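# Carry tube rack through self-closing doors to the desk

## Task

Move the tube rack from the counter, through the self-closing doors, onto the desk, using one or both robots. Success requires: the rack stands upright on the desk; every tube is seated all the way down in a hole; both doors are closed at the end; neither the rack nor any tube ever touches the floor; the robots have released it and moved away; no robot has fallen or is left tilted.

## Robot and tools

Setup: two identical Hello Robot Stretch 4 robots, r1 and r2. Each has an omni-wheel base, a lift on a mast, an arm that telescopes forward, a three-joint wrist (yaw, pitch, roll) and a two-finger gripper with bending steel fingers. The robot is about 1.6 m tall, and the base rim lies within 0.23 m of the base origin. Cameras per robot: rX_head_camera, rX_head_left_camera, rX_head_right_camera, rX_wrist_camera. The room may push a loose object briefly now and then.

Frames: each robot reports in its own base frame, with the origin on the floor under the base centre, x forward, y left, z up. hand_pose is a point between the open fingertips, given in that frame, and it can be a little off. The odometry frame is the base frame at scene start. base_odometry counts wheel turns, so slip counts as travel. Heading is positive to the left, in -3.142..3.142. Only the images, lidar_m and wrist_depth_mm show where one robot is relative to the other.

execute_actions(actions, cameras): actions is a list holding one action, or an empty list to just observe. The action is an object keyed "r1" and/or "r2". Under each key you give "base" and/or "joints", and optionally "pace" and "contact_limits". Alternatively you give only {"end_of_arm":"enable_torque"}, which re-powers a wrist or gripper motor that has switched itself off.
- base: exactly one relative move from the current spot. translate_m drives straight, forward positive, -2..2 m. strafe_m moves sideways, left positive, -2..2 m. rotate_rad turns in place, counter-clockwise positive, -3.2..3.2 rad. Each move counts from the base position in the latest state report.
- joints: absolute targets by name. lift_m 0..1.2 m. arm_m 0..0.55 m extension. wrist_yaw_rad -1.134..4.276: 0 points forward, positive turns left, 3.14 is folded back, and above 3.4 the arm may be in the way. wrist_pitch_rad -1.117..4.259: 0 is level, 1.57 points down. wrist_roll_rad -1.117..4.259: positive turns clockwise seen from behind. gripper_m -0.038..0.141 m fingertip gap; below 0 the fingers press together. The tolerances for "done" are ±0.004 on lift, arm and gripper, ±0.02 on yaw and roll, ±0.05 on pitch. A target outside its range is clipped and the result reports it. Any other bad value or unknown key rejects the whole call.
- pace: "slow", "default", "fast" or "max". Base speeds are 0.1/0.3/0.4/0.6 m/s and turn rates 1/2/3/4 rad/s. Above lift_m 0.2 these are capped further, down to 0.3 m/s and 1 rad/s at lift 1.2.
- contact_limits: {"arm_m": 0..0.75} sets how hard the arm may push before it stops. The default is 0.5.
- cameras: a list of names. Omitted, null or ["all"] returns all; [] returns none.
Every motion in an action starts together. No action runs longer than 15 s. A part you leave out may still be pushing toward its old target. If a result reports a stop, later calls in the same reply are skipped.

wait(seconds 0..10): nothing new is commanded, and it returns the state and images. zoom_image(camera, region [x0,y0,x1,y1] pixels, at most 504x504) gives a closer look at the latest full image. read_manual gives licence texts only. finished_scene(scene) ends the scene and cannot be undone, so the goal must already hold.

Result lines:
- lidar_m: 12 distances in 30-degree sectors. Sector 1 is ahead, then counter-clockwise: 4 left, 7 behind, 10 right. "-" means nothing seen, or something nearer than 0.25 m. It misses glass, thin legs and much of what is behind. It does see the other robot and table tops.
- wrist_depth_mm: a 7x7 grid of depths, 100..2000 mm, with "-" for unknown.
- base_status and joint_status: done, off_target, contact_stop_at_<key>, limit_stop_at_<name>, time_out or torque_fault.
- on_its_own: reports things you did not command. Its "held at" is a target, not a position.
- turned_by_wheels vs turned_by_imu: a gap above about 0.1 rad means a hit or slip, and the heading error is roughly their difference.
- base_tilt: degrees, forward and right positive, with a fixed bias of up to about 1.5 degrees.
- motor_effort: percent of maximum, with the peak in brackets. It is noisy. A firm squeeze shows as a clear change in the gripper_m effort, and a load in a level gripper shifts the wrist_pitch effort.

Stops and faults:
- After a contact_stop, the part goes slack; a lift may sink and the wheels may roll.
- limit_stop_at_tilt means a lean above 6 degrees. Lift, arm and wheels go slack until the lean eases.
- limit_stop_at_own_body means a self-collision was blocked. This is likely with pitch below -0.2 combined with roll below -0.4 or above 4. To unfold at the start, send lift_m 0.4 with wrist_yaw_rad 0.
- A wrist motor pushed to its limit, for example by pressing the gripper on something or holding over about 2 kg level, turns off with torque_fault. Send enable_torque to recover.

Gripping: command gripper_m below the object's width. A smaller value squeezes harder and pulls the object toward the wrist. Neither the gripper reading nor "done" proves you are holding something. If the fingertips jam on a surface, raise the lift.

Avoid:
- Robot-to-robot pressing. Once bases touch, even millimetres more of driving presses hard and can fail the run. Nothing in the state reports this contact.
- Shared loads. The two robots' travel can differ by about 3 cm per metre, which strains a shared grip and can tip a robot.
- Driving or turning with more than 1 kg held at arm_m above 0.2, especially at fast or max.
- Strong pushes or pulls with the gripper high.
- Dropping, slipping or slamming things, letting the rack or tubes reach the floor, and hard hits.



Each tool is called after "Request:" as name(argument=value, ...), one argument or row to a line, values as JSON.

## Session

Request:
execute_actions(
  actions=[],
)

Scene clock: 0.00 s.
r1.base_odometry: x=+0.000 y=+0.000 heading=+0.000 (m, m, rad; r1's odometry frame)
r1.turned_by_wheels: +0.000 (rad since the last result)
r1.turned_by_imu: +0.000 (rad since the last result)
r1.base_tilt: forward=+0.1 right=+0.2 (deg)
r1.lidar_m: 2.43 3.40 2.04 1.10 0.83 0.82 0.87 0.79 0.75 0.82 1.14 2.29
r1.base_status: not commanded
r1.joint_positions: lift_m=+0.194 arm_m=-0.003 wrist_yaw_rad=+3.055 wrist_pitch_rad=+0.006 wrist_roll_rad=+0.000 gripper_m=+0.057
r1.joint_status: not commanded
r1.motor_effort: lift_m=+20 arm_m=+0 wrist_yaw_rad=+1 wrist_pitch_rad=-6 wrist_roll_rad=+1 gripper_m=-3 wheel_0=+0 wheel_1=-1 wheel_2=+0 (%)
r1.hand_pose: x=-0.1115 y=+0.1121 z=+0.3708 quat_wxyz=(+0.043, -0.003, +0.000, +0.999) (m; r1's base frame)
r1.wrist_depth_mm: 135 137 1138 976 878 778 741 / - 138 1118 991 878 778 723 / 108 137 1060 976 891 788 732 / 120 140 1060 960 866 788 723 / 820 1060 1138 960 878 798 732 / 866 1060 208 991 193 788 723 / 854 917 991 143 866 759 732
r2.base_odometry: x=+0.000 y=+0.000 heading=+0.000 (m, m, rad; r2's odometry frame)
r2.turned_by_wheels: +0.000 (rad since the last result)
r2.turned_by_imu: +0.000 (rad since the last result)
r2.base_tilt: forward=-0.2 right=+0.2 (deg)
r2.lidar_m: 0.89 1.02 1.64 2.03 2.68 2.22 2.20 1.30 1.06 1.05 1.12 0.90
r2.base_status: not commanded
r2.joint_positions: lift_m=+0.199 arm_m=+0.001 wrist_yaw_rad=+3.152 wrist_pitch_rad=-0.010 wrist_roll_rad=+0.010 gripper_m=+0.057
r2.joint_status: not commanded
r2.motor_effort: lift_m=+17 arm_m=-1 wrist_yaw_rad=+1 wrist_pitch_rad=-5 wrist_roll_rad=+0 gripper_m=-3 wheel_0=+0 wheel_1=+0 wheel_2=+0 (%)
r2.hand_pose: x=-0.1174 y=+0.0843 z=+0.3805 quat_wxyz=(-0.005, +0.005, +0.005, +1.000) (m; r2's base frame)
r2.wrist_depth_mm: - 133 141 - - - - / - 110 141 - - - - / - 118 143 - - - - / 146 144 293 - - - - / 227 1661 - - - - - / 227 1160 220 1255 198 1281 1281 / 227 809 891 106 946 854 917
pictures: r1_head_camera, r1_head_left_camera, r1_head_right_camera, r1_wrist_camera, r2_head_camera, r2_head_left_camera, r2_head_right_camera, r2_wrist_camera
Images, in order (width x height): r1_head_camera 420x560, r1_head_left_camera 420x672, r1_head_right_camera 420x672, r1_wrist_camera 616x392, r2_head_camera 420x560, r2_head_left_camera 420x672, r2_head_right_camera 420x672, r2_wrist_camera 616x392.

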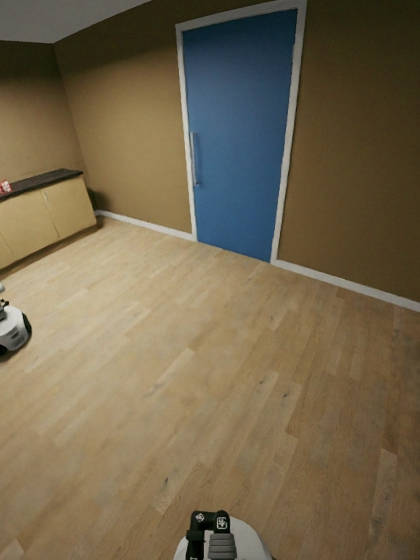

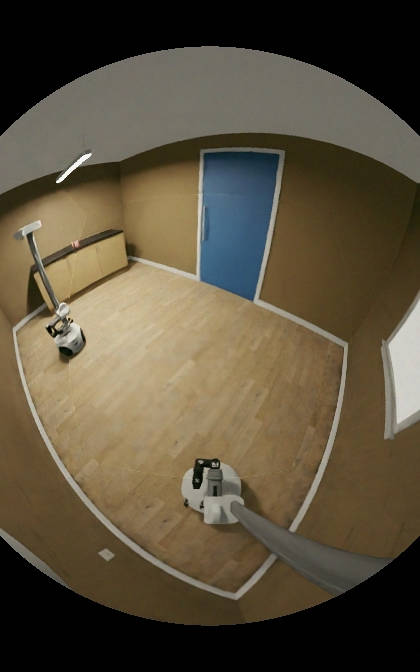

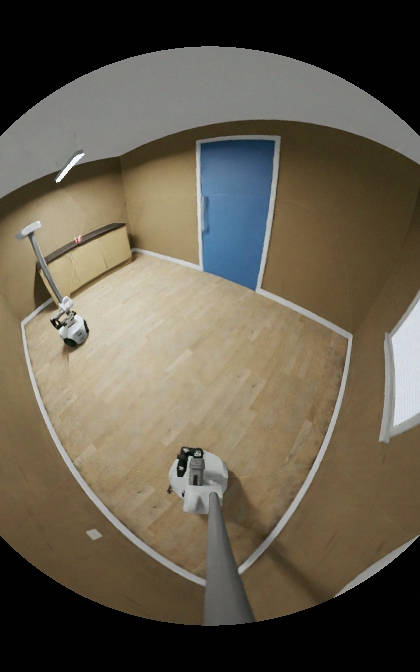

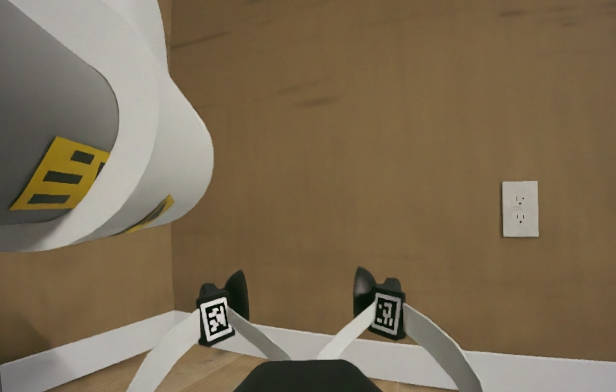

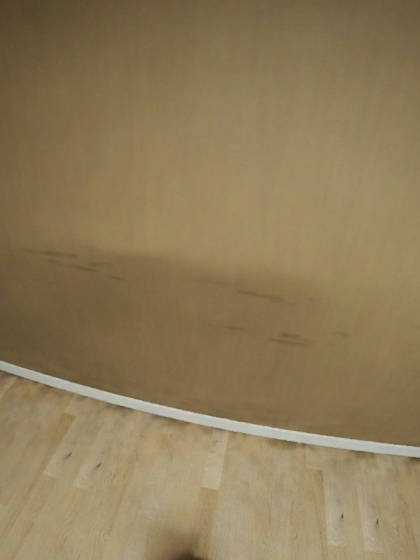

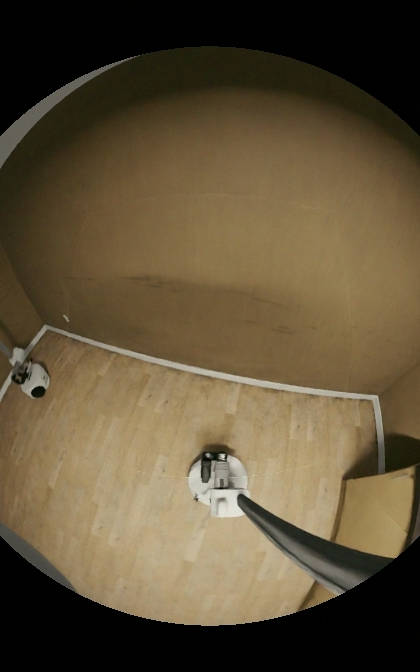

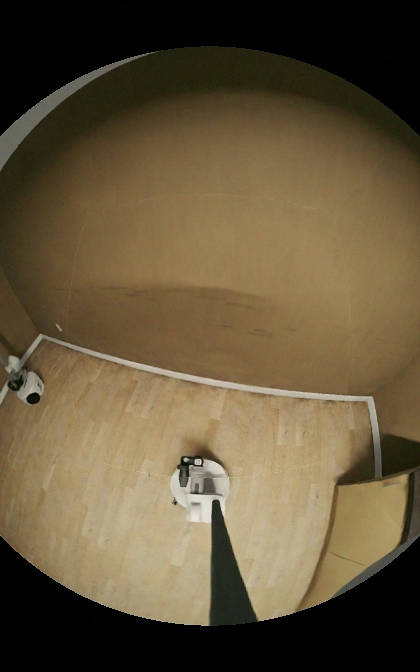

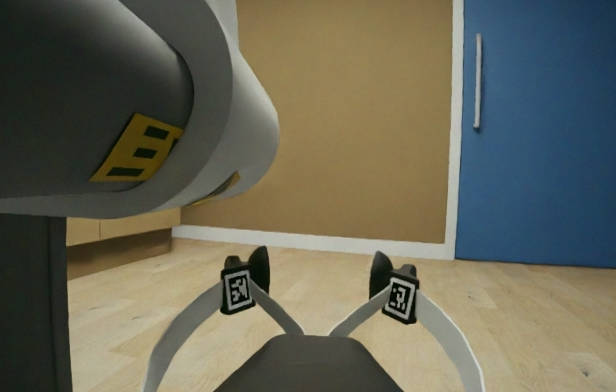

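Request:
zoom_image(
  camera="r1_head_camera",
  region=[0, 0, 320, 280],
)

Request:
execute_actions(
  actions=[
    {"r1":{"base":{"rotate_rad":-0.57},"joints":{"lift_m":0.4,"wrist_yaw_rad":0},"pace":"fast"},"r2":{"base":{"rotate_rad":-1.815},"joints":{"lift_m":0.9,"wrist_yaw_rad":0},"pace":"fast"}},
  ],
  cameras=["r1_head_camera","r2_head_camera","r2_head_left_camera","r2_wrist_camera"],
)

Region (0, 0, 320, 280) of r1_head_camera's 420x560 image, scaled by 1.575, with more detail than that image has; it fills the top 441 rows of this view, and the rest is white.

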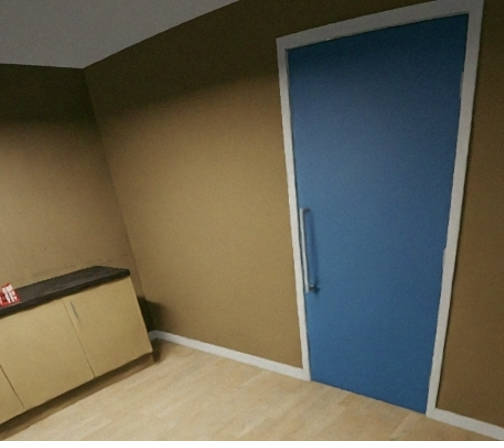

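Scene clock: 3.63 s.
r1.base_odometry: x=+0.000 y=+0.000 heading=-0.570 (m, m, rad; r1's odometry frame)
r1.turned_by_wheels: -0.570 (rad since the last result)
r1.turned_by_imu: -0.579 (rad since the last result)
r1.base_tilt: forward=+0.1 right=+0.1 (deg)
r1.lidar_m: 2.30 2.41 3.33 2.04 1.17 0.84 0.81 0.84 0.81 0.76 0.82 1.08
r1.base_status: done
r1.joint_positions: lift_m=+0.400 arm_m=-0.003 wrist_yaw_rad=+0.000 wrist_pitch_rad=+0.006 wrist_roll_rad=+0.000 gripper_m=+0.057
r1.joint_status: all done
r1.motor_effort: lift_m=+26(27) arm_m=+0(0) wrist_yaw_rad=-1(6) wrist_pitch_rad=-6(7) wrist_roll_rad=+0(0) gripper_m=+0(3) wheel_0=-1(6) wheel_1=-2(7) wheel_2=-2(6) (%)
r1.hand_pose: x=+0.4569 y=-0.0873 z=+0.5760 quat_wxyz=(+1.000, +0.000, +0.003, +0.000) (m; r1's base frame)
r1.wrist_depth_mm: - - - - - 1397 976 / - - - - - 1430 991 / - - - - - 1464 1008 / - - - - - 1464 1025 / - - - - - 1464 1042 / - - 208 - 193 1430 1025 / 1464 1430 1397 143 1397 1229 1008
r2.base_odometry: x=+0.000 y=+0.000 heading=-1.815 (m, m, rad; r2's odometry frame)
r2.turned_by_wheels: -1.815 (rad since the last result)
r2.turned_by_imu: -1.829 (rad since the last result)
r2.base_tilt: forward=-0.1 right=+0.2 (deg)
r2.lidar_m: 1.05 1.39 0.97 0.91 0.94 1.24 2.05 3.14 2.36 2.20 1.57 1.12
r2.base_status: done
r2.joint_positions: lift_m=+0.900 arm_m=+0.001 wrist_yaw_rad=+0.000 wrist_pitch_rad=-0.010 wrist_roll_rad=+0.010 gripper_m=+0.057
r2.joint_status: all done
r2.motor_effort: lift_m=+22(25) arm_m=+0(1) wrist_yaw_rad=+0(7) wrist_pitch_rad=-5(6) wrist_roll_rad=+0(0) gripper_m=-5(4) wheel_0=+1(9) wheel_1=+0(8) wheel_2=+0(7) (%)
r2.hand_pose: x=+0.4605 y=-0.0873 z=+1.0808 quat_wxyz=(+1.000, +0.005, -0.005, +0.000) (m; r2's base frame)
r2.wrist_depth_mm: 1397 1397 1397 1397 1430 1464 1430 / 1397 1397 1430 1397 1464 1464 1464 / 1430 1430 1430 1430 1464 1464 1464 / 1430 1397 1464 1464 1430 1464 1499 / 1464 1499 1464 1138 1160 1229 1008 / 1430 1464 220 878 199 866 878 / 1430 1464 1464 106 878 878 878
pictures: r1_head_camera, r2_head_camera, r2_head_left_camera, r2_wrist_camera
Images, in order (width x height): r1_head_camera 420x560, r2_head_camera 420x560, r2_head_left_camera 420x672, r2_wrist_camera 616x392.

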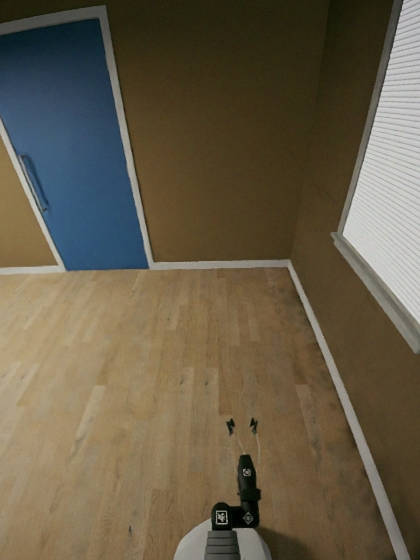

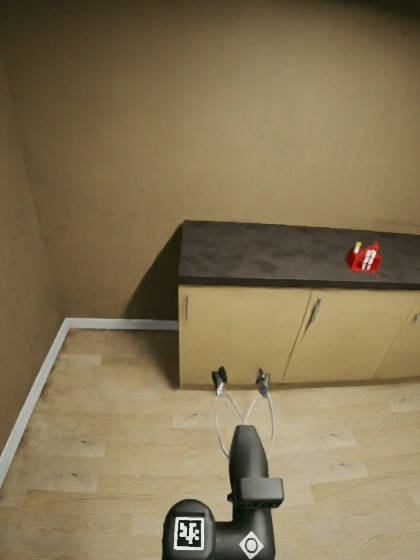

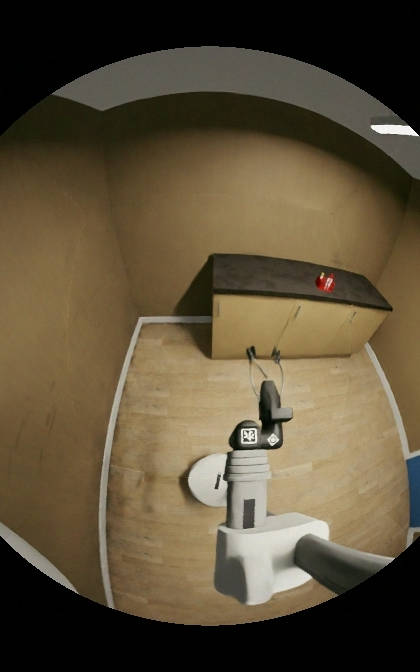

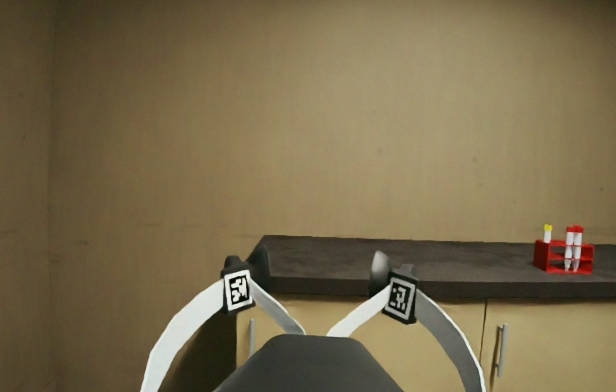

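Request:
execute_actions(
  actions=[
    {"r1":{"base":{"translate_m":1.0},"joints":{"lift_m":0.8},"pace":"fast"},"r2":{"base":{"strafe_m":-0.6},"joints":{"lift_m":1.0,"wrist_pitch_rad":0.3},"pace":"fast"}},
  ],
  cameras=["r1_head_camera","r2_head_camera","r2_wrist_camera"],
)

Scene clock: 8.00 s.
r1.base_odometry: x=+0.842 y=-0.540 heading=-0.570 (m, m, rad; r1's odometry frame)
r1.turned_by_wheels: +0.000 (rad since the last result)
r1.turned_by_imu: -0.004 (rad since the last result)
r1.base_tilt: forward=+0.2 right=+0.1 (deg)
r1.lidar_m: 1.30 1.33 1.89 2.04 2.62 1.92 1.80 1.12 0.78 0.73 0.79 1.15
r1.base_status: done
r1.joint_positions: lift_m=+0.800 arm_m=-0.003 wrist_yaw_rad=+0.000 wrist_pitch_rad=+0.006 wrist_roll_rad=+0.000 gripper_m=+0.057
r1.joint_status: all done
r1.motor_effort: lift_m=+25(29) arm_m=+0(0) wrist_yaw_rad=+0(0) wrist_pitch_rad=-7(6) wrist_roll_rad=+0(0) gripper_m=-1(0) wheel_0=-1(5) wheel_1=-1(6) wheel_2=+0(13) (%)
r1.hand_pose: x=+0.4569 y=-0.0874 z=+0.9761 quat_wxyz=(+1.000, +0.000, +0.003, +0.000) (m; r1's base frame)
r1.wrist_depth_mm: 1060 1078 1078 1078 1078 1098 991 / 1060 1060 1098 1078 1078 1098 1025 / 1060 1060 1060 1098 1078 1098 1042 / 1042 1078 1078 1098 1098 1060 1025 / 1060 1078 1098 1118 1078 1098 1025 / 1060 1078 208 1060 193 1078 1025 / 1060 1060 1060 143 1078 1098 1008
r2.base_odometry: x=-0.582 y=+0.145 heading=-1.815 (m, m, rad; r2's odometry frame)
r2.turned_by_wheels: +0.000 (rad since the last result)
r2.turned_by_imu: -0.001 (rad since the last result)
r2.base_tilt: forward=-0.2 right=+0.2 (deg)
r2.lidar_m: 1.06 1.12 1.59 1.52 1.56 2.07 2.05 2.17 1.62 1.60 1.64 1.13
r2.base_status: done
r2.joint_positions: lift_m=+1.000 arm_m=+0.001 wrist_yaw_rad=+0.000 wrist_pitch_rad=+0.302 wrist_roll_rad=+0.010 gripper_m=+0.057
r2.joint_status: all done
r2.motor_effort: lift_m=+22(23) arm_m=+0(1) wrist_yaw_rad=+0(0) wrist_pitch_rad=-4(5) wrist_roll_rad=+0(0) gripper_m=-3(3) wheel_0=-1(11) wheel_1=+1(10) wheel_2=+1(1) (%)
r2.hand_pose: x=+0.4475 y=-0.0874 z=+1.0921 quat_wxyz=(+0.989, +0.005, +0.150, -0.001) (m; r2's base frame)
r2.wrist_depth_mm: 1336 1336 1336 1366 1366 1366 1366 / 1397 1397 1430 1430 1430 1397 1430 / 1464 1336 1397 1397 1430 1464 1464 / 931 931 931 931 931 946 931 / 1008 976 960 976 960 960 960 / 1078 1042 220 1008 199 1025 1025 / 1464 1098 1078 106 1098 1098 1098
pictures: r1_head_camera, r2_head_camera, r2_wrist_camera
Images, in order (width x height): r1_head_camera 420x560, r2_head_camera 420x560, r2_wrist_camera 616x392.

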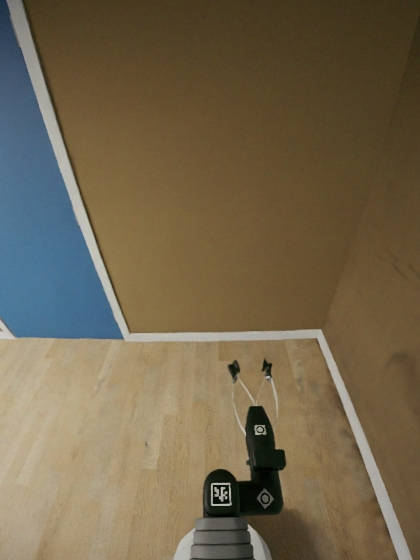

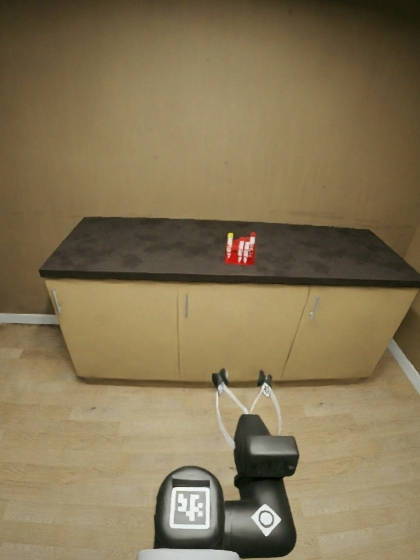

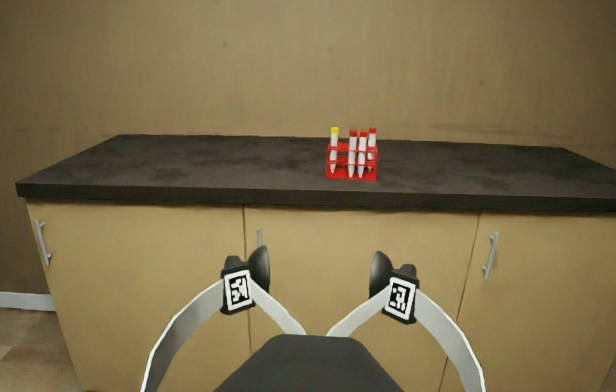

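Request:
execute_actions(
  actions=[
    {"r1":{"base":{"strafe_m":1.2},"pace":"fast"},"r2":{"base":{"translate_m":0.5},"joints":{"wrist_pitch_rad":0.5},"pace":"fast"}},
  ],
  cameras=["r1_head_camera","r1_wrist_camera","r2_head_camera","r2_wrist_camera"],
)

Scene clock: 12.77 s.
r1.base_odometry: x=+1.490 y=+0.470 heading=-0.570 (m, m, rad; r1's odometry frame)
r1.turned_by_wheels: +0.000 (rad since the last result)
r1.turned_by_imu: +0.000 (rad since the last result)
r1.base_tilt: forward=+0.0 right=+0.4 (deg)
r1.lidar_m: 1.30 1.35 1.88 1.32 1.39 1.92 1.82 1.88 2.06 1.94 1.86 1.36
r1.base_status: done
r1.joint_positions: lift_m=+0.800 arm_m=-0.003 wrist_yaw_rad=+0.000 wrist_pitch_rad=+0.006 wrist_roll_rad=+0.000 gripper_m=+0.057
r1.joint_status: not commanded
r1.motor_effort: lift_m=+25(25) arm_m=+0(0) wrist_yaw_rad=+0(1) wrist_pitch_rad=-7(7) wrist_roll_rad=+0(0) gripper_m=-2(2) wheel_0=+2(10) wheel_1=-2(12) wheel_2=+0(0) (%)
r1.hand_pose: x=+0.4569 y=-0.0874 z=+0.9761 quat_wxyz=(+1.000, +0.000, +0.003, +0.000) (m; r1's base frame)
r1.wrist_depth_mm: 1098 1078 1098 1098 1098 1098 1118 / 1078 1098 1078 1098 1098 1098 1118 / 1078 1078 1078 1060 1078 1098 1118 / 1060 1060 1098 1060 1078 1098 1098 / 1078 1078 1060 1078 1118 1098 1098 / 1078 1078 209 1098 193 1098 1098 / 1078 1060 1078 142 1078 1098 1098
r2.base_odometry: x=-0.703 y=-0.340 heading=-1.815 (m, m, rad; r2's odometry frame)
r2.turned_by_wheels: +0.000 (rad since the last result)
r2.turned_by_imu: -0.002 (rad since the last result)
r2.base_tilt: forward=-0.2 right=+0.2 (deg)
r2.lidar_m: 0.57 0.59 0.81 1.54 1.57 2.09 1.33 1.35 1.67 1.58 0.86 0.61
r2.base_status: done
r2.joint_positions: lift_m=+1.000 arm_m=+0.001 wrist_yaw_rad=+0.000 wrist_pitch_rad=+0.502 wrist_roll_rad=+0.010 gripper_m=+0.057
r2.joint_status: all done
r2.motor_effort: lift_m=+22(22) arm_m=-1(0) wrist_yaw_rad=+0(0) wrist_pitch_rad=-3(3) wrist_roll_rad=+0(1) gripper_m=-3(3) wheel_0=+2(7) wheel_1=+0(5) wheel_2=+0(12) (%)
r2.hand_pose: x=+0.4250 y=-0.0874 z=+1.0392 quat_wxyz=(+0.969, +0.005, +0.248, -0.001) (m; r2's base frame)
r2.wrist_depth_mm: 891 891 917 917 904 904 917 / 931 960 931 946 960 946 976 / 699 707 707 699 525 723 732 / 530 535 539 521 517 549 549 / 455 455 452 455 445 455 462 / 535 530 220 512 199 521 521 / 597 591 580 106 574 580 585
pictures: r1_head_camera, r1_wrist_camera, r2_head_camera, r2_wrist_camera
Images, in order (width x height): r1_head_camera 420x560, r1_wrist_camera 616x392, r2_head_camera 420x560, r2_wrist_camera 616x392.

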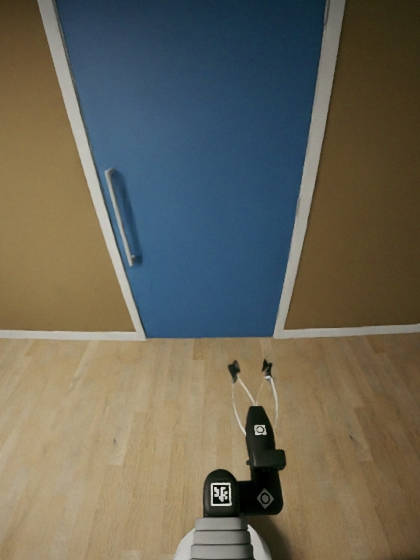

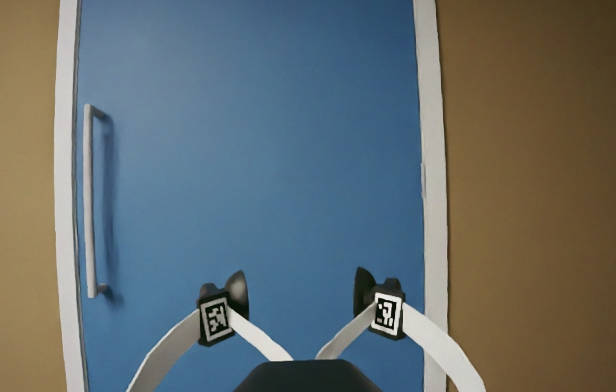

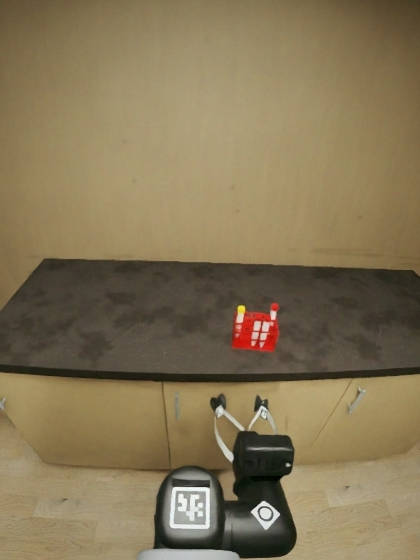

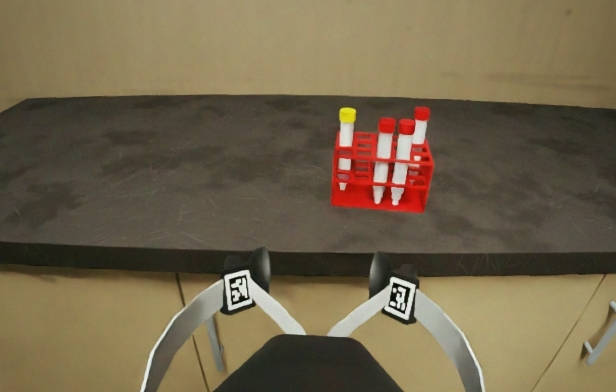

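Request:
zoom_image(
  camera="r2_wrist_camera",
  region=[300, 80, 470, 230],
)

Request:
zoom_image(
  camera="r2_head_camera",
  region=[210, 285, 300, 370],
)

Region (300, 80, 470, 230) of r2_wrist_camera's 616x392 image, scaled by 2.965; it fills the top 445 rows of this view, and the rest is white.

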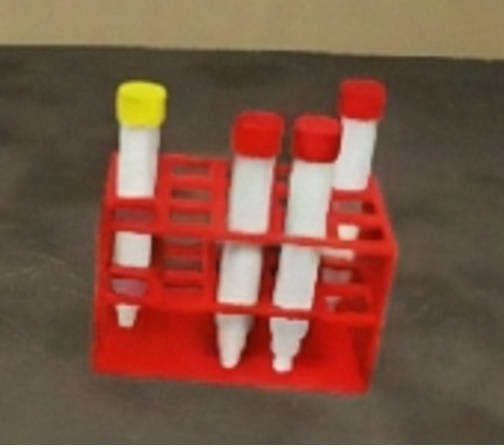

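Region (210, 285, 300, 370) of r2_head_camera's 420x560 image, scaled by 5.600, with more detail than that image has.

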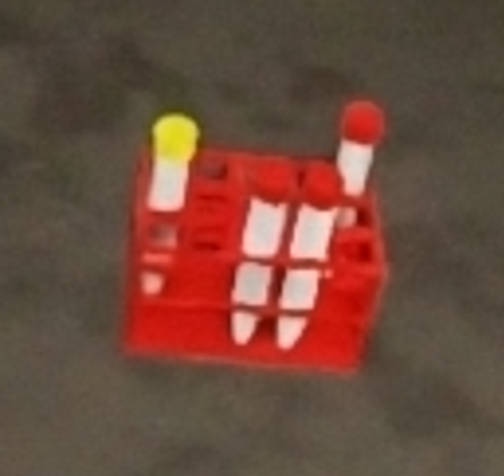

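Request:
execute_actions(
  actions=[
    {"r1":{"base":{"strafe_m":0.62},"joints":{"lift_m":0.75,"gripper_m":0.1},"pace":"fast"},"r2":{"base":{"strafe_m":-0.09},"joints":{"wrist_pitch_rad":0.0,"lift_m":0.8},"pace":"fast"}},
  ],
  cameras=["r1_head_camera","r1_wrist_camera","r2_wrist_camera"],
)

Scene clock: 18.47 s.
r1.base_odometry: x=+1.825 y=+0.992 heading=-0.570 (m, m, rad; r1's odometry frame)
r1.turned_by_wheels: +0.000 (rad since the last result)
r1.turned_by_imu: -0.001 (rad since the last result)
r1.base_tilt: forward=-0.1 right=+0.3 (deg)
r1.lidar_m: 1.26 1.35 1.53 0.69 0.73 1.88 1.78 1.90 2.56 2.58 1.88 1.37
r1.base_status: done
r1.joint_positions: lift_m=+0.750 arm_m=-0.003 wrist_yaw_rad=+0.000 wrist_pitch_rad=+0.006 wrist_roll_rad=+0.000 gripper_m=+0.100
r1.joint_status: all done
r1.motor_effort: lift_m=+16(21) arm_m=-1(0) wrist_yaw_rad=+0(0) wrist_pitch_rad=-7(7) wrist_roll_rad=+1(0) gripper_m=+1(6) wheel_0=+1(11) wheel_1=-1(10) wheel_2=+0(1) (%)
r1.hand_pose: x=+0.4569 y=-0.0874 z=+0.9268 quat_wxyz=(+1.000, +0.000, +0.003, +0.000) (m; r1's base frame)
r1.wrist_depth_mm: 1078 1060 1098 1098 1098 1098 1098 / 1078 1078 1078 1078 1118 1098 1118 / 1098 1078 1078 1078 1098 1098 1098 / 1078 1078 1098 1098 1078 1118 1098 / 1078 1078 1078 1098 1118 1098 1078 / 1078 1078 223 1078 196 1098 1098 / 1060 1098 1078 144 1098 1098 1098
r2.base_odometry: x=-0.790 y=-0.319 heading=-1.814 (m, m, rad; r2's odometry frame)
r2.turned_by_wheels: +0.000 (rad since the last result)
r2.turned_by_imu: -0.001 (rad since the last result)
r2.base_tilt: forward=-0.1 right=+0.2 (deg)
r2.lidar_m: 0.56 0.59 0.82 1.63 1.68 2.22 0.70 0.71 1.59 1.48 0.86 0.62
r2.base_status: done
r2.joint_positions: lift_m=+0.800 arm_m=+0.001 wrist_yaw_rad=+0.000 wrist_pitch_rad=+0.003 wrist_roll_rad=+0.010 gripper_m=+0.057
r2.joint_status: all done
r2.motor_effort: lift_m=+14(21) arm_m=-1(1) wrist_yaw_rad=+1(1) wrist_pitch_rad=-7(12) wrist_roll_rad=-2(1) gripper_m=-2(3) wheel_0=+0(6) wheel_1=+1(9) wheel_2=+0(1) (%)
r2.hand_pose: x=+0.4605 y=-0.0874 z=+0.9778 quat_wxyz=(+1.000, +0.005, +0.001, +0.000) (m; r2's base frame)
r2.wrist_depth_mm: 960 976 976 960 991 991 1008 / 960 976 976 991 991 1008 1008 / 991 991 991 1008 1008 991 1008 / 991 991 991 1008 1025 1025 1025 / 508 539 559 480 615 640 654 / 368 370 220 370 199 373 370 / 394 392 394 106 394 397 397
pictures: r1_head_camera, r1_wrist_camera, r2_wrist_camera
Images, in order (width x height): r1_head_camera 420x560, r1_wrist_camera 616x392, r2_wrist_camera 616x392.

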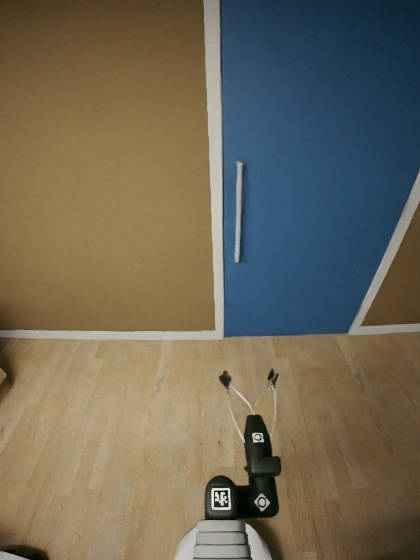

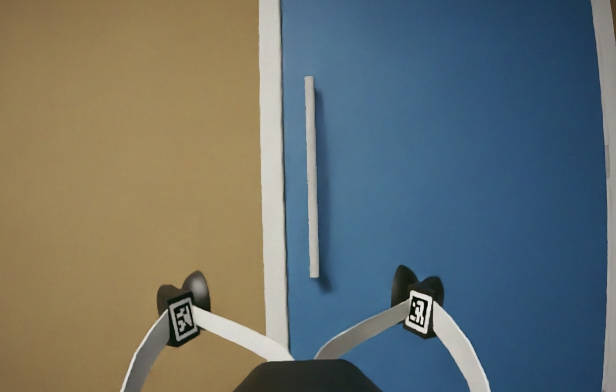

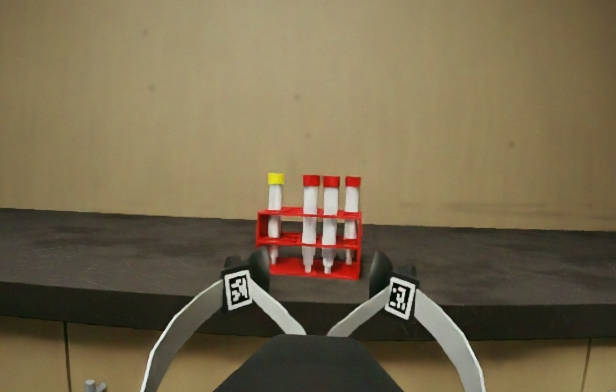

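Request:
zoom_image(
  camera="r2_wrist_camera",
  region=[240, 155, 380, 295],
)

Region (240, 155, 380, 295) of r2_wrist_camera's 616x392 image, scaled by 3.600.

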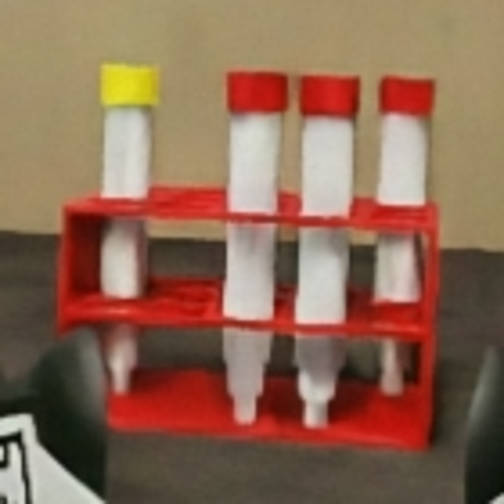

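Request:
execute_actions(
  actions=[
    {"r1":{"base":{"translate_m":0.4},"joints":{"arm_m":0.3},"pace":"fast"},"r2":{"joints":{"wrist_pitch_rad":1.57,"lift_m":1.2,"wrist_roll_rad":1.57,"gripper_m":0.13},"pace":"fast"}},
  ],
  cameras=["r1_head_camera","r1_wrist_camera"],
)

Scene clock: 22.07 s.
r1.base_odometry: x=+2.161 y=+0.776 heading=-0.570 (m, m, rad; r1's odometry frame)
r1.turned_by_wheels: +0.000 (rad since the last result)
r1.turned_by_imu: -0.002 (rad since the last result)
r1.base_tilt: forward=+0.1 right=+0.2 (deg)
r1.lidar_m: 0.85 0.95 1.35 1.46 0.85 2.30 2.20 2.30 2.70 2.58 1.29 0.96
r1.base_status: done
r1.joint_positions: lift_m=+0.750 arm_m=+0.299 wrist_yaw_rad=+0.000 wrist_pitch_rad=+0.006 wrist_roll_rad=+0.000 gripper_m=+0.100
r1.joint_status: all done
r1.motor_effort: lift_m=+17(16) arm_m=+7(7) wrist_yaw_rad=+0(1) wrist_pitch_rad=-7(6) wrist_roll_rad=+1(0) gripper_m=-2(2) wheel_0=+0(7) wheel_1=+0(7) wheel_2=+2(13) (%)
r1.hand_pose: x=+0.7582 y=-0.0874 z=+0.9268 quat_wxyz=(+1.000, +0.000, +0.003, +0.000) (m; r1's base frame)
r1.wrist_depth_mm: 392 389 379 394 397 399 399 / 389 389 379 397 394 399 399 / 389 389 379 394 394 399 399 / 387 389 377 394 394 397 399 / 387 387 377 392 397 397 399 / 387 389 223 389 197 397 399 / 387 387 377 144 397 397 397
r2.base_odometry: x=-0.790 y=-0.319 heading=-1.814 (m, m, rad; r2's odometry frame)
r2.turned_by_wheels: +0.000 (rad since the last result)
r2.turned_by_imu: -0.001 (rad since the last result)
r2.base_tilt: forward=-0.2 right=+0.2 (deg)
r2.lidar_m: 0.56 0.62 0.82 1.64 1.67 2.20 3.60 0.83 0.95 1.48 0.86 0.60
r2.base_status: not commanded
r2.joint_positions: lift_m=+1.198 arm_m=+0.001 wrist_yaw_rad=+0.000 wrist_pitch_rad=+1.570 wrist_roll_rad=+1.570 gripper_m=+0.130
r2.joint_status: all done
joint sent to its limit — the command would take r2.lift_m past its upper limit, so that joint was sent only as far as its limit.
r2.motor_effort: lift_m=+22(23) arm_m=-1(1) wrist_yaw_rad=+2(1) wrist_pitch_rad=+3(8) wrist_roll_rad=+1(4) gripper_m=+0(3) wheel_0=+0(0) wheel_1=+1(1) wheel_2=+0(0) (%)
r2.hand_pose: x=+0.1723 y=-0.0874 z=+1.0882 quat_wxyz=(+0.501, +0.500, +0.500, -0.499) (m; r2's base frame)
r2.wrist_depth_mm: 585 854 1281 1281 1255 1229 1255 / 597 866 1308 1281 1281 1255 1255 / 609 878 1308 1281 1281 1281 1255 / 603 878 1308 1308 1078 1281 1308 / 603 809 1308 1308 1098 1281 1281 / 603 809 1336 1308 1098 1281 1255 / 597 798 1336 106 1308 1281 1308
pictures: r1_head_camera, r1_wrist_camera
Images, in order (width x height): r1_head_camera 420x560, r1_wrist_camera 616x392.

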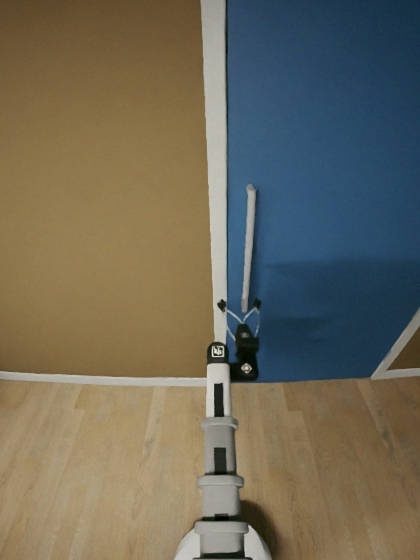

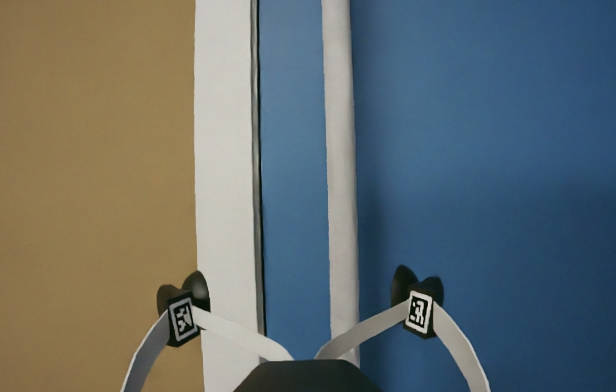

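Request:
execute_actions(
  actions=[
    {"r1":{"base":{"strafe_m":-0.033},"joints":{"arm_m":0.405}},"r2":{"base":{"translate_m":0.2},"joints":{"arm_m":0.35},"pace":"fast"}},
  ],
  cameras=["r1_wrist_camera","r2_wrist_camera","r2_head_camera"],
)

Scene clock: 24.53 s.
r1.base_odometry: x=+2.143 y=+0.748 heading=-0.570 (m, m, rad; r1's odometry frame)
r1.turned_by_wheels: +0.000 (rad since the last result)
r1.turned_by_imu: -0.001 (rad since the last result)
r1.base_tilt: forward=+0.2 right=+0.2 (deg)
r1.lidar_m: 0.83 0.96 1.34 1.49 1.04 2.29 2.21 2.32 2.66 2.54 1.31 0.95
r1.base_status: done
r1.joint_positions: lift_m=+0.750 arm_m=+0.404 wrist_yaw_rad=+0.000 wrist_pitch_rad=+0.006 wrist_roll_rad=+0.000 gripper_m=+0.100
r1.joint_status: all done
r1.motor_effort: lift_m=+16(16) arm_m=+7(8) wrist_yaw_rad=+0(2) wrist_pitch_rad=-6(6) wrist_roll_rad=+0(0) gripper_m=+0(2) wheel_0=-2(8) wheel_1=+1(9) wheel_2=+0(3) (%)
r1.hand_pose: x=+0.8632 y=-0.0874 z=+0.9268 quat_wxyz=(+1.000, +0.000, +0.003, +0.000) (m; r1's base frame)
r1.wrist_depth_mm: 285 273 289 221 290 294 291 / 283 273 287 221 290 291 294 / 285 273 289 287 290 291 293 / 286 273 289 289 289 290 293 / 285 271 289 286 290 290 291 / 283 271 224 287 197 289 290 / 283 271 287 144 289 290 291
r2.base_odometry: x=-0.838 y=-0.513 heading=-1.814 (m, m, rad; r2's odometry frame)
r2.turned_by_wheels: +0.000 (rad since the last result)
r2.turned_by_imu: -0.001 (rad since the last result)
r2.base_tilt: forward=-0.1 right=+0.2 (deg)
r2.lidar_m: 0.37 0.39 0.53 1.64 1.69 2.23 3.79 1.03 1.47 1.47 0.53 0.40
r2.base_status: done
r2.joint_positions: lift_m=+1.198 arm_m=+0.349 wrist_yaw_rad=+0.000 wrist_pitch_rad=+1.570 wrist_roll_rad=+1.570 gripper_m=+0.130
r2.joint_status: all done
r2.motor_effort: lift_m=+22(22) arm_m=+4(5) wrist_yaw_rad=+0(1) wrist_pitch_rad=+3(2) wrist_roll_rad=+1(2) gripper_m=+0(2) wheel_0=+0(4) wheel_1=+1(4) wheel_2=+0(10) (%)
r2.hand_pose: x=+0.5205 y=-0.0874 z=+1.0882 quat_wxyz=(+0.501, +0.500, +0.500, -0.499) (m; r2's base frame)
r2.wrist_depth_mm: 404 404 402 394 394 1281 1229 / 404 404 402 399 397 1281 1255 / 407 407 404 402 402 1281 1255 / 415 410 410 332 402 1078 1255 / 415 415 410 332 407 1078 1281 / 418 415 410 334 404 1098 1281 / 424 418 418 106 410 1281 1308
pictures: r1_wrist_camera, r2_head_camera, r2_wrist_camera
Images, in order (width x height): r1_wrist_camera 616x392, r2_head_camera 420x560, r2_wrist_camera 616x392.

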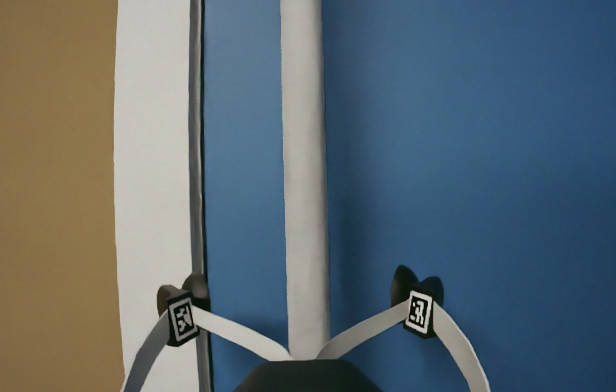

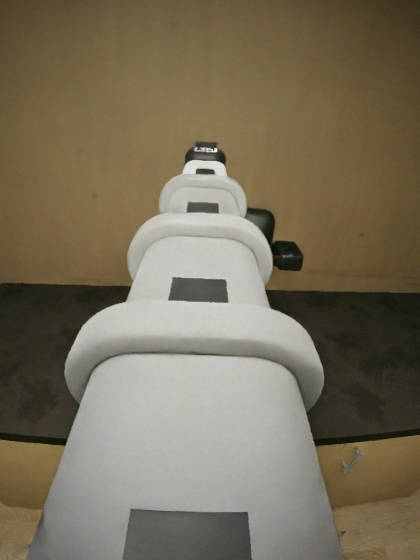

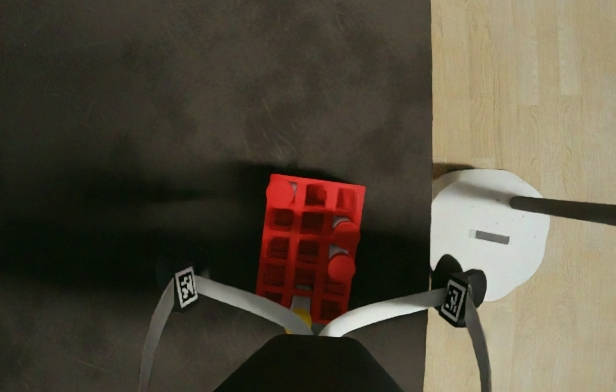

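Request:
execute_actions(
  actions=[
    {"r1":{"joints":{"arm_m":0.416,"gripper_m":-0.02}},"r2":{"base":{"strafe_m":0.041},"joints":{"arm_m":0.362,"wrist_roll_rad":1.69,"lift_m":1.16}}},
  ],
  cameras=["r1_wrist_camera","r2_wrist_camera"],
)

Scene clock: 28.13 s.
r1.base_odometry: x=+2.144 y=+0.748 heading=-0.570 (m, m, rad; r1's odometry frame)
r1.turned_by_wheels: +0.000 (rad since the last result)
r1.turned_by_imu: -0.001 (rad since the last result)
r1.base_tilt: forward=+0.0 right=+0.2 (deg)
r1.lidar_m: 0.87 0.95 1.31 1.47 1.05 2.31 2.20 2.31 2.68 2.52 1.33 0.95
r1.base_status: not commanded
r1.joint_positions: lift_m=+0.750 arm_m=+0.415 wrist_yaw_rad=-0.003 wrist_pitch_rad=+0.006 wrist_roll_rad=+0.000 gripper_m=-0.019
r1.joint_status: all done
r1.motor_effort: lift_m=+16(17) arm_m=+4(7) wrist_yaw_rad=+8(11) wrist_pitch_rad=-6(6) wrist_roll_rad=+0(0) gripper_m=-16(16) wheel_0=-3(3) wheel_1=+0(1) wheel_2=+0(0) (%)
r1.hand_pose: x=+0.8743 y=-0.0882 z=+0.9268 quat_wxyz=(+1.000, +0.000, +0.003, -0.001) (m; r1's base frame)
r1.wrist_depth_mm: 273 260 270 204 271 276 276 / 273 262 266 201 272 274 274 / 272 260 267 200 272 274 276 / 272 260 267 199 271 273 274 / 272 260 268 200 271 273 274 / 271 262 204 196 184 273 274 / 273 259 266 195 271 271 274
r2.base_odometry: x=-0.799 y=-0.522 heading=-1.814 (m, m, rad; r2's odometry frame)
r2.turned_by_wheels: +0.000 (rad since the last result)
r2.turned_by_imu: -0.001 (rad since the last result)
r2.base_tilt: forward=-0.2 right=+0.2 (deg)
r2.lidar_m: 0.37 0.38 0.54 1.60 1.65 2.17 3.78 1.06 1.46 1.52 0.56 0.38
r2.base_status: done
r2.joint_positions: lift_m=+1.160 arm_m=+0.361 wrist_yaw_rad=+0.000 wrist_pitch_rad=+1.570 wrist_roll_rad=+1.690 gripper_m=+0.130
r2.joint_status: all done
r2.motor_effort: lift_m=+13(20) arm_m=+4(5) wrist_yaw_rad=-1(0) wrist_pitch_rad=+2(2) wrist_roll_rad=+2(3) gripper_m=+0(1) wheel_0=+2(11) wheel_1=-1(7) wheel_2=+0(0) (%)
r2.hand_pose: x=+0.5325 y=-0.0874 z=+1.0501 quat_wxyz=(+0.470, +0.529, +0.469, -0.528) (m; r2's base frame)
r2.wrist_depth_mm: 368 366 362 362 357 1205 1205 / 368 368 364 362 359 1205 1205 / 373 368 366 290 362 1229 1229 / 373 370 368 301 362 1025 1025 / 377 375 370 294 366 1042 1229 / 379 377 375 296 368 1255 1255 / 382 379 377 106 373 1255 1281
pictures: r1_wrist_camera, r2_wrist_camera
Images, in order (width x height): r1_wrist_camera 616x392, r2_wrist_camera 616x392.

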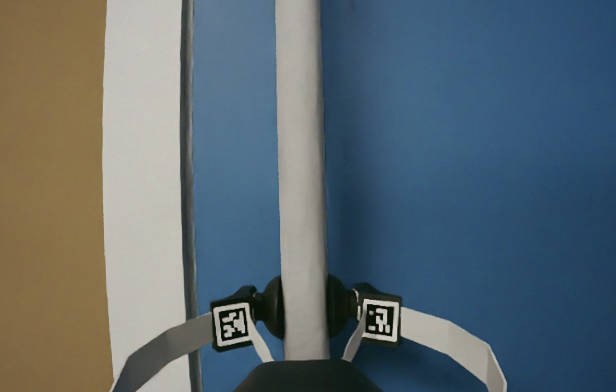

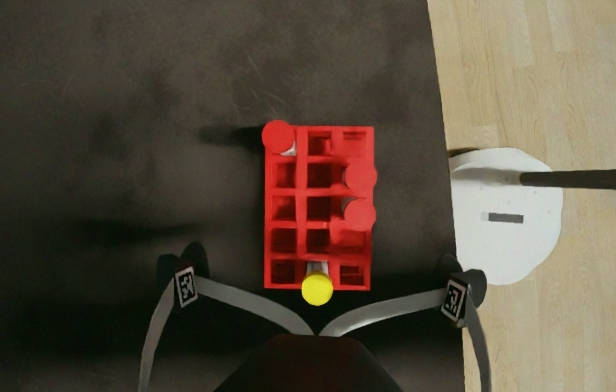

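Request:
execute_actions(
  actions=[
    {"r1":{"joints":{"arm_m":0.30},"pace":"slow"},"r2":{"joints":{"lift_m":1.115},"pace":"slow"}},
  ],
  cameras=["r1_head_camera","r1_wrist_camera","r2_wrist_camera"],
)

Scene clock: 31.47 s.
r1.base_odometry: x=+2.143 y=+0.748 heading=-0.572 (m, m, rad; r1's odometry frame)
r1.turned_by_wheels: -0.001 (rad since the last result)
r1.turned_by_imu: -0.002 (rad since the last result)
r1.base_tilt: forward=+0.1 right=+0.2 (deg)
r1.lidar_m: 0.72 0.97 1.33 1.50 1.06 2.31 2.20 2.31 2.69 2.55 1.27 0.84
r1.base_status: not commanded
r1.joint_positions: lift_m=+0.750 arm_m=+0.301 wrist_yaw_rad=-0.012 wrist_pitch_rad=+0.006 wrist_roll_rad=+0.000 gripper_m=-0.019
r1.joint_status: all done
r1.on_its_own: wrist_yaw_rad is at rest, and its effort (+34) is outside its rest range (-13 to +13)
r1.motor_effort: lift_m=+16(16) arm_m=-9(10) wrist_yaw_rad=+34(34) wrist_pitch_rad=-7(8) wrist_roll_rad=+0(0) gripper_m=-17(21) wheel_0=-11(11) wheel_1=-4(4) wheel_2=-4(5) (%)
r1.hand_pose: x=+0.7598 y=-0.0908 z=+0.9268 quat_wxyz=(+1.000, +0.000, +0.003, -0.006) (m; r1's base frame)
r1.wrist_depth_mm: 382 382 258 201 279 293 304 / 384 382 258 198 279 293 303 / 384 384 257 196 278 293 303 / 382 384 257 196 277 290 301 / 382 382 257 198 278 291 301 / 379 382 211 193 186 290 301 / 379 379 253 193 276 156 300
r2.base_odometry: x=-0.799 y=-0.522 heading=-1.814 (m, m, rad; r2's odometry frame)
r2.turned_by_wheels: +0.000 (rad since the last result)
r2.turned_by_imu: +0.000 (rad since the last result)
r2.base_tilt: forward=-0.1 right=+0.2 (deg)
r2.lidar_m: 0.37 0.39 0.54 1.58 1.63 2.18 3.79 1.05 1.50 1.50 0.54 0.39
r2.base_status: not commanded
r2.joint_positions: lift_m=+1.115 arm_m=+0.361 wrist_yaw_rad=+0.000 wrist_pitch_rad=+1.570 wrist_roll_rad=+1.690 gripper_m=+0.130
r2.joint_status: all done
r2.motor_effort: lift_m=+13(12) arm_m=+4(4) wrist_yaw_rad=+1(0) wrist_pitch_rad=+1(2) wrist_roll_rad=+1(2) gripper_m=-1(2) wheel_0=+2(2) wheel_1=-1(1) wheel_2=+0(0) (%)
r2.hand_pose: x=+0.5325 y=-0.0874 z=+1.0051 quat_wxyz=(+0.470, +0.529, +0.469, -0.528) (m; r2's base frame)
r2.wrist_depth_mm: 324 320 319 315 314 1182 1160 / 325 324 320 319 315 1160 1160 / 325 325 322 246 319 991 1182 / 327 325 324 282 319 991 991 / 330 329 325 250 322 991 1205 / 332 332 327 203 324 991 1205 / 334 332 330 106 325 325 1205
pictures: r1_head_camera, r1_wrist_camera, r2_wrist_camera
Images, in order (width x height): r1_head_camera 420x560, r1_wrist_camera 616x392, r2_wrist_camera 616x392.

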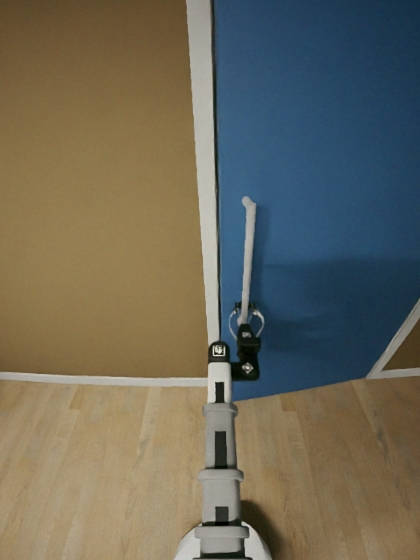

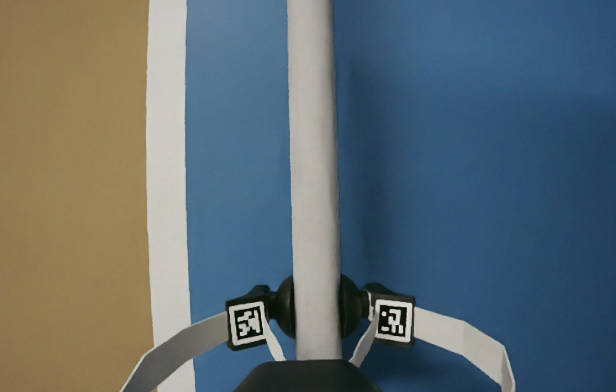

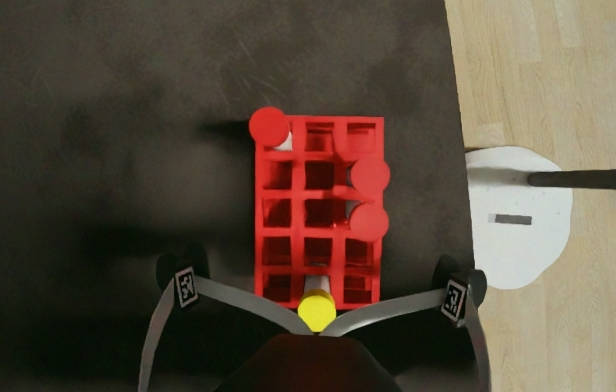

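Request:
execute_actions(
  actions=[
    {"r1":{"base":{"strafe_m":-0.04},"joints":{"arm_m":0.19},"pace":"slow"},"r2":{"base":{"strafe_m":-0.007},"joints":{"lift_m":1.082},"pace":"slow"}},
  ],
  cameras=["r1_head_camera","r2_wrist_camera"],
)

Scene clock: 35.00 s.
r1.base_odometry: x=+2.122 y=+0.715 heading=-0.572 (m, m, rad; r1's odometry frame)
r1.turned_by_wheels: +0.000 (rad since the last result)
r1.turned_by_imu: -0.001 (rad since the last result)
r1.base_tilt: forward=+0.2 right=+0.3 (deg)
r1.lidar_m: 0.60 0.95 1.36 1.53 1.08 2.33 2.20 2.30 2.63 2.51 1.27 0.74
r1.base_status: done
r1.joint_positions: lift_m=+0.750 arm_m=+0.191 wrist_yaw_rad=-0.004 wrist_pitch_rad=+0.007 wrist_roll_rad=+0.000 gripper_m=-0.019
r1.joint_status: all done
r1.motor_effort: lift_m=+17(16) arm_m=-9(9) wrist_yaw_rad=+11(34) wrist_pitch_rad=-8(8) wrist_roll_rad=+1(0) gripper_m=-18(21) wheel_0=-2(11) wheel_1=-2(9) wheel_2=+1(5) (%)
r1.hand_pose: x=+0.6506 y=-0.0884 z=+0.9267 quat_wxyz=(+1.000, +0.000, +0.003, -0.002) (m; r1's base frame)
r1.wrist_depth_mm: 492 496 253 199 290 317 336 / 488 496 253 197 290 312 336 / 492 492 253 196 290 312 332 / 492 492 251 195 287 310 332 / 488 496 251 196 287 310 332 / 488 492 205 193 183 310 330 / 488 492 246 190 285 300 330
r2.base_odometry: x=-0.805 y=-0.521 heading=-1.814 (m, m, rad; r2's odometry frame)
r2.turned_by_wheels: +0.000 (rad since the last result)
r2.turned_by_imu: -0.001 (rad since the last result)
r2.base_tilt: forward=-0.1 right=+0.2 (deg)
r2.lidar_m: 0.37 0.38 0.53 1.60 1.66 2.20 3.78 1.10 1.61 1.50 0.56 0.40
r2.base_status: done
r2.joint_positions: lift_m=+1.082 arm_m=+0.361 wrist_yaw_rad=+0.000 wrist_pitch_rad=+1.570 wrist_roll_rad=+1.690 gripper_m=+0.130
r2.joint_status: all done
r2.motor_effort: lift_m=+13(12) arm_m=+4(4) wrist_yaw_rad=+1(1) wrist_pitch_rad=+2(2) wrist_roll_rad=+2(2) gripper_m=-1(1) wheel_0=+1(4) wheel_1=-1(4) wheel_2=+0(4) (%)
r2.hand_pose: x=+0.5325 y=-0.0874 z=+0.9721 quat_wxyz=(+0.470, +0.529, +0.469, -0.528) (m; r2's base frame)
r2.wrist_depth_mm: 290 287 287 283 282 1160 1138 / 291 289 287 285 283 1138 1160 / 293 293 290 213 285 960 1160 / 294 293 291 285 285 287 960 / 297 294 293 251 287 289 960 / 300 297 293 216 216 290 1182 / 301 300 297 106 293 291 1182
pictures: r1_head_camera, r2_wrist_camera
Images, in order (width x height): r1_head_camera 420x560, r2_wrist_camera 616x392.

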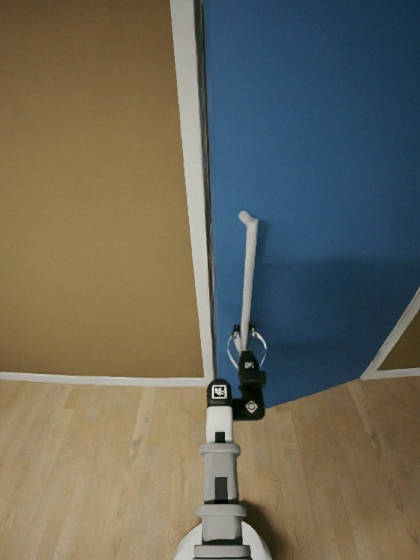

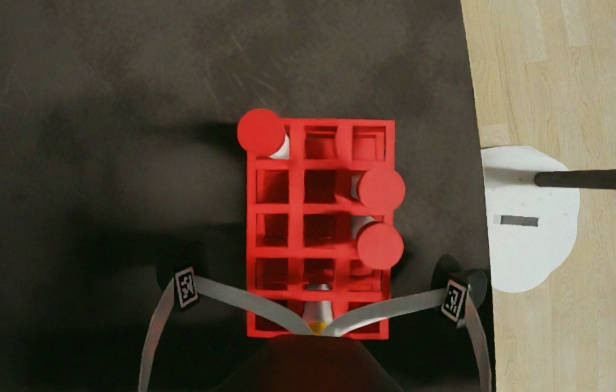

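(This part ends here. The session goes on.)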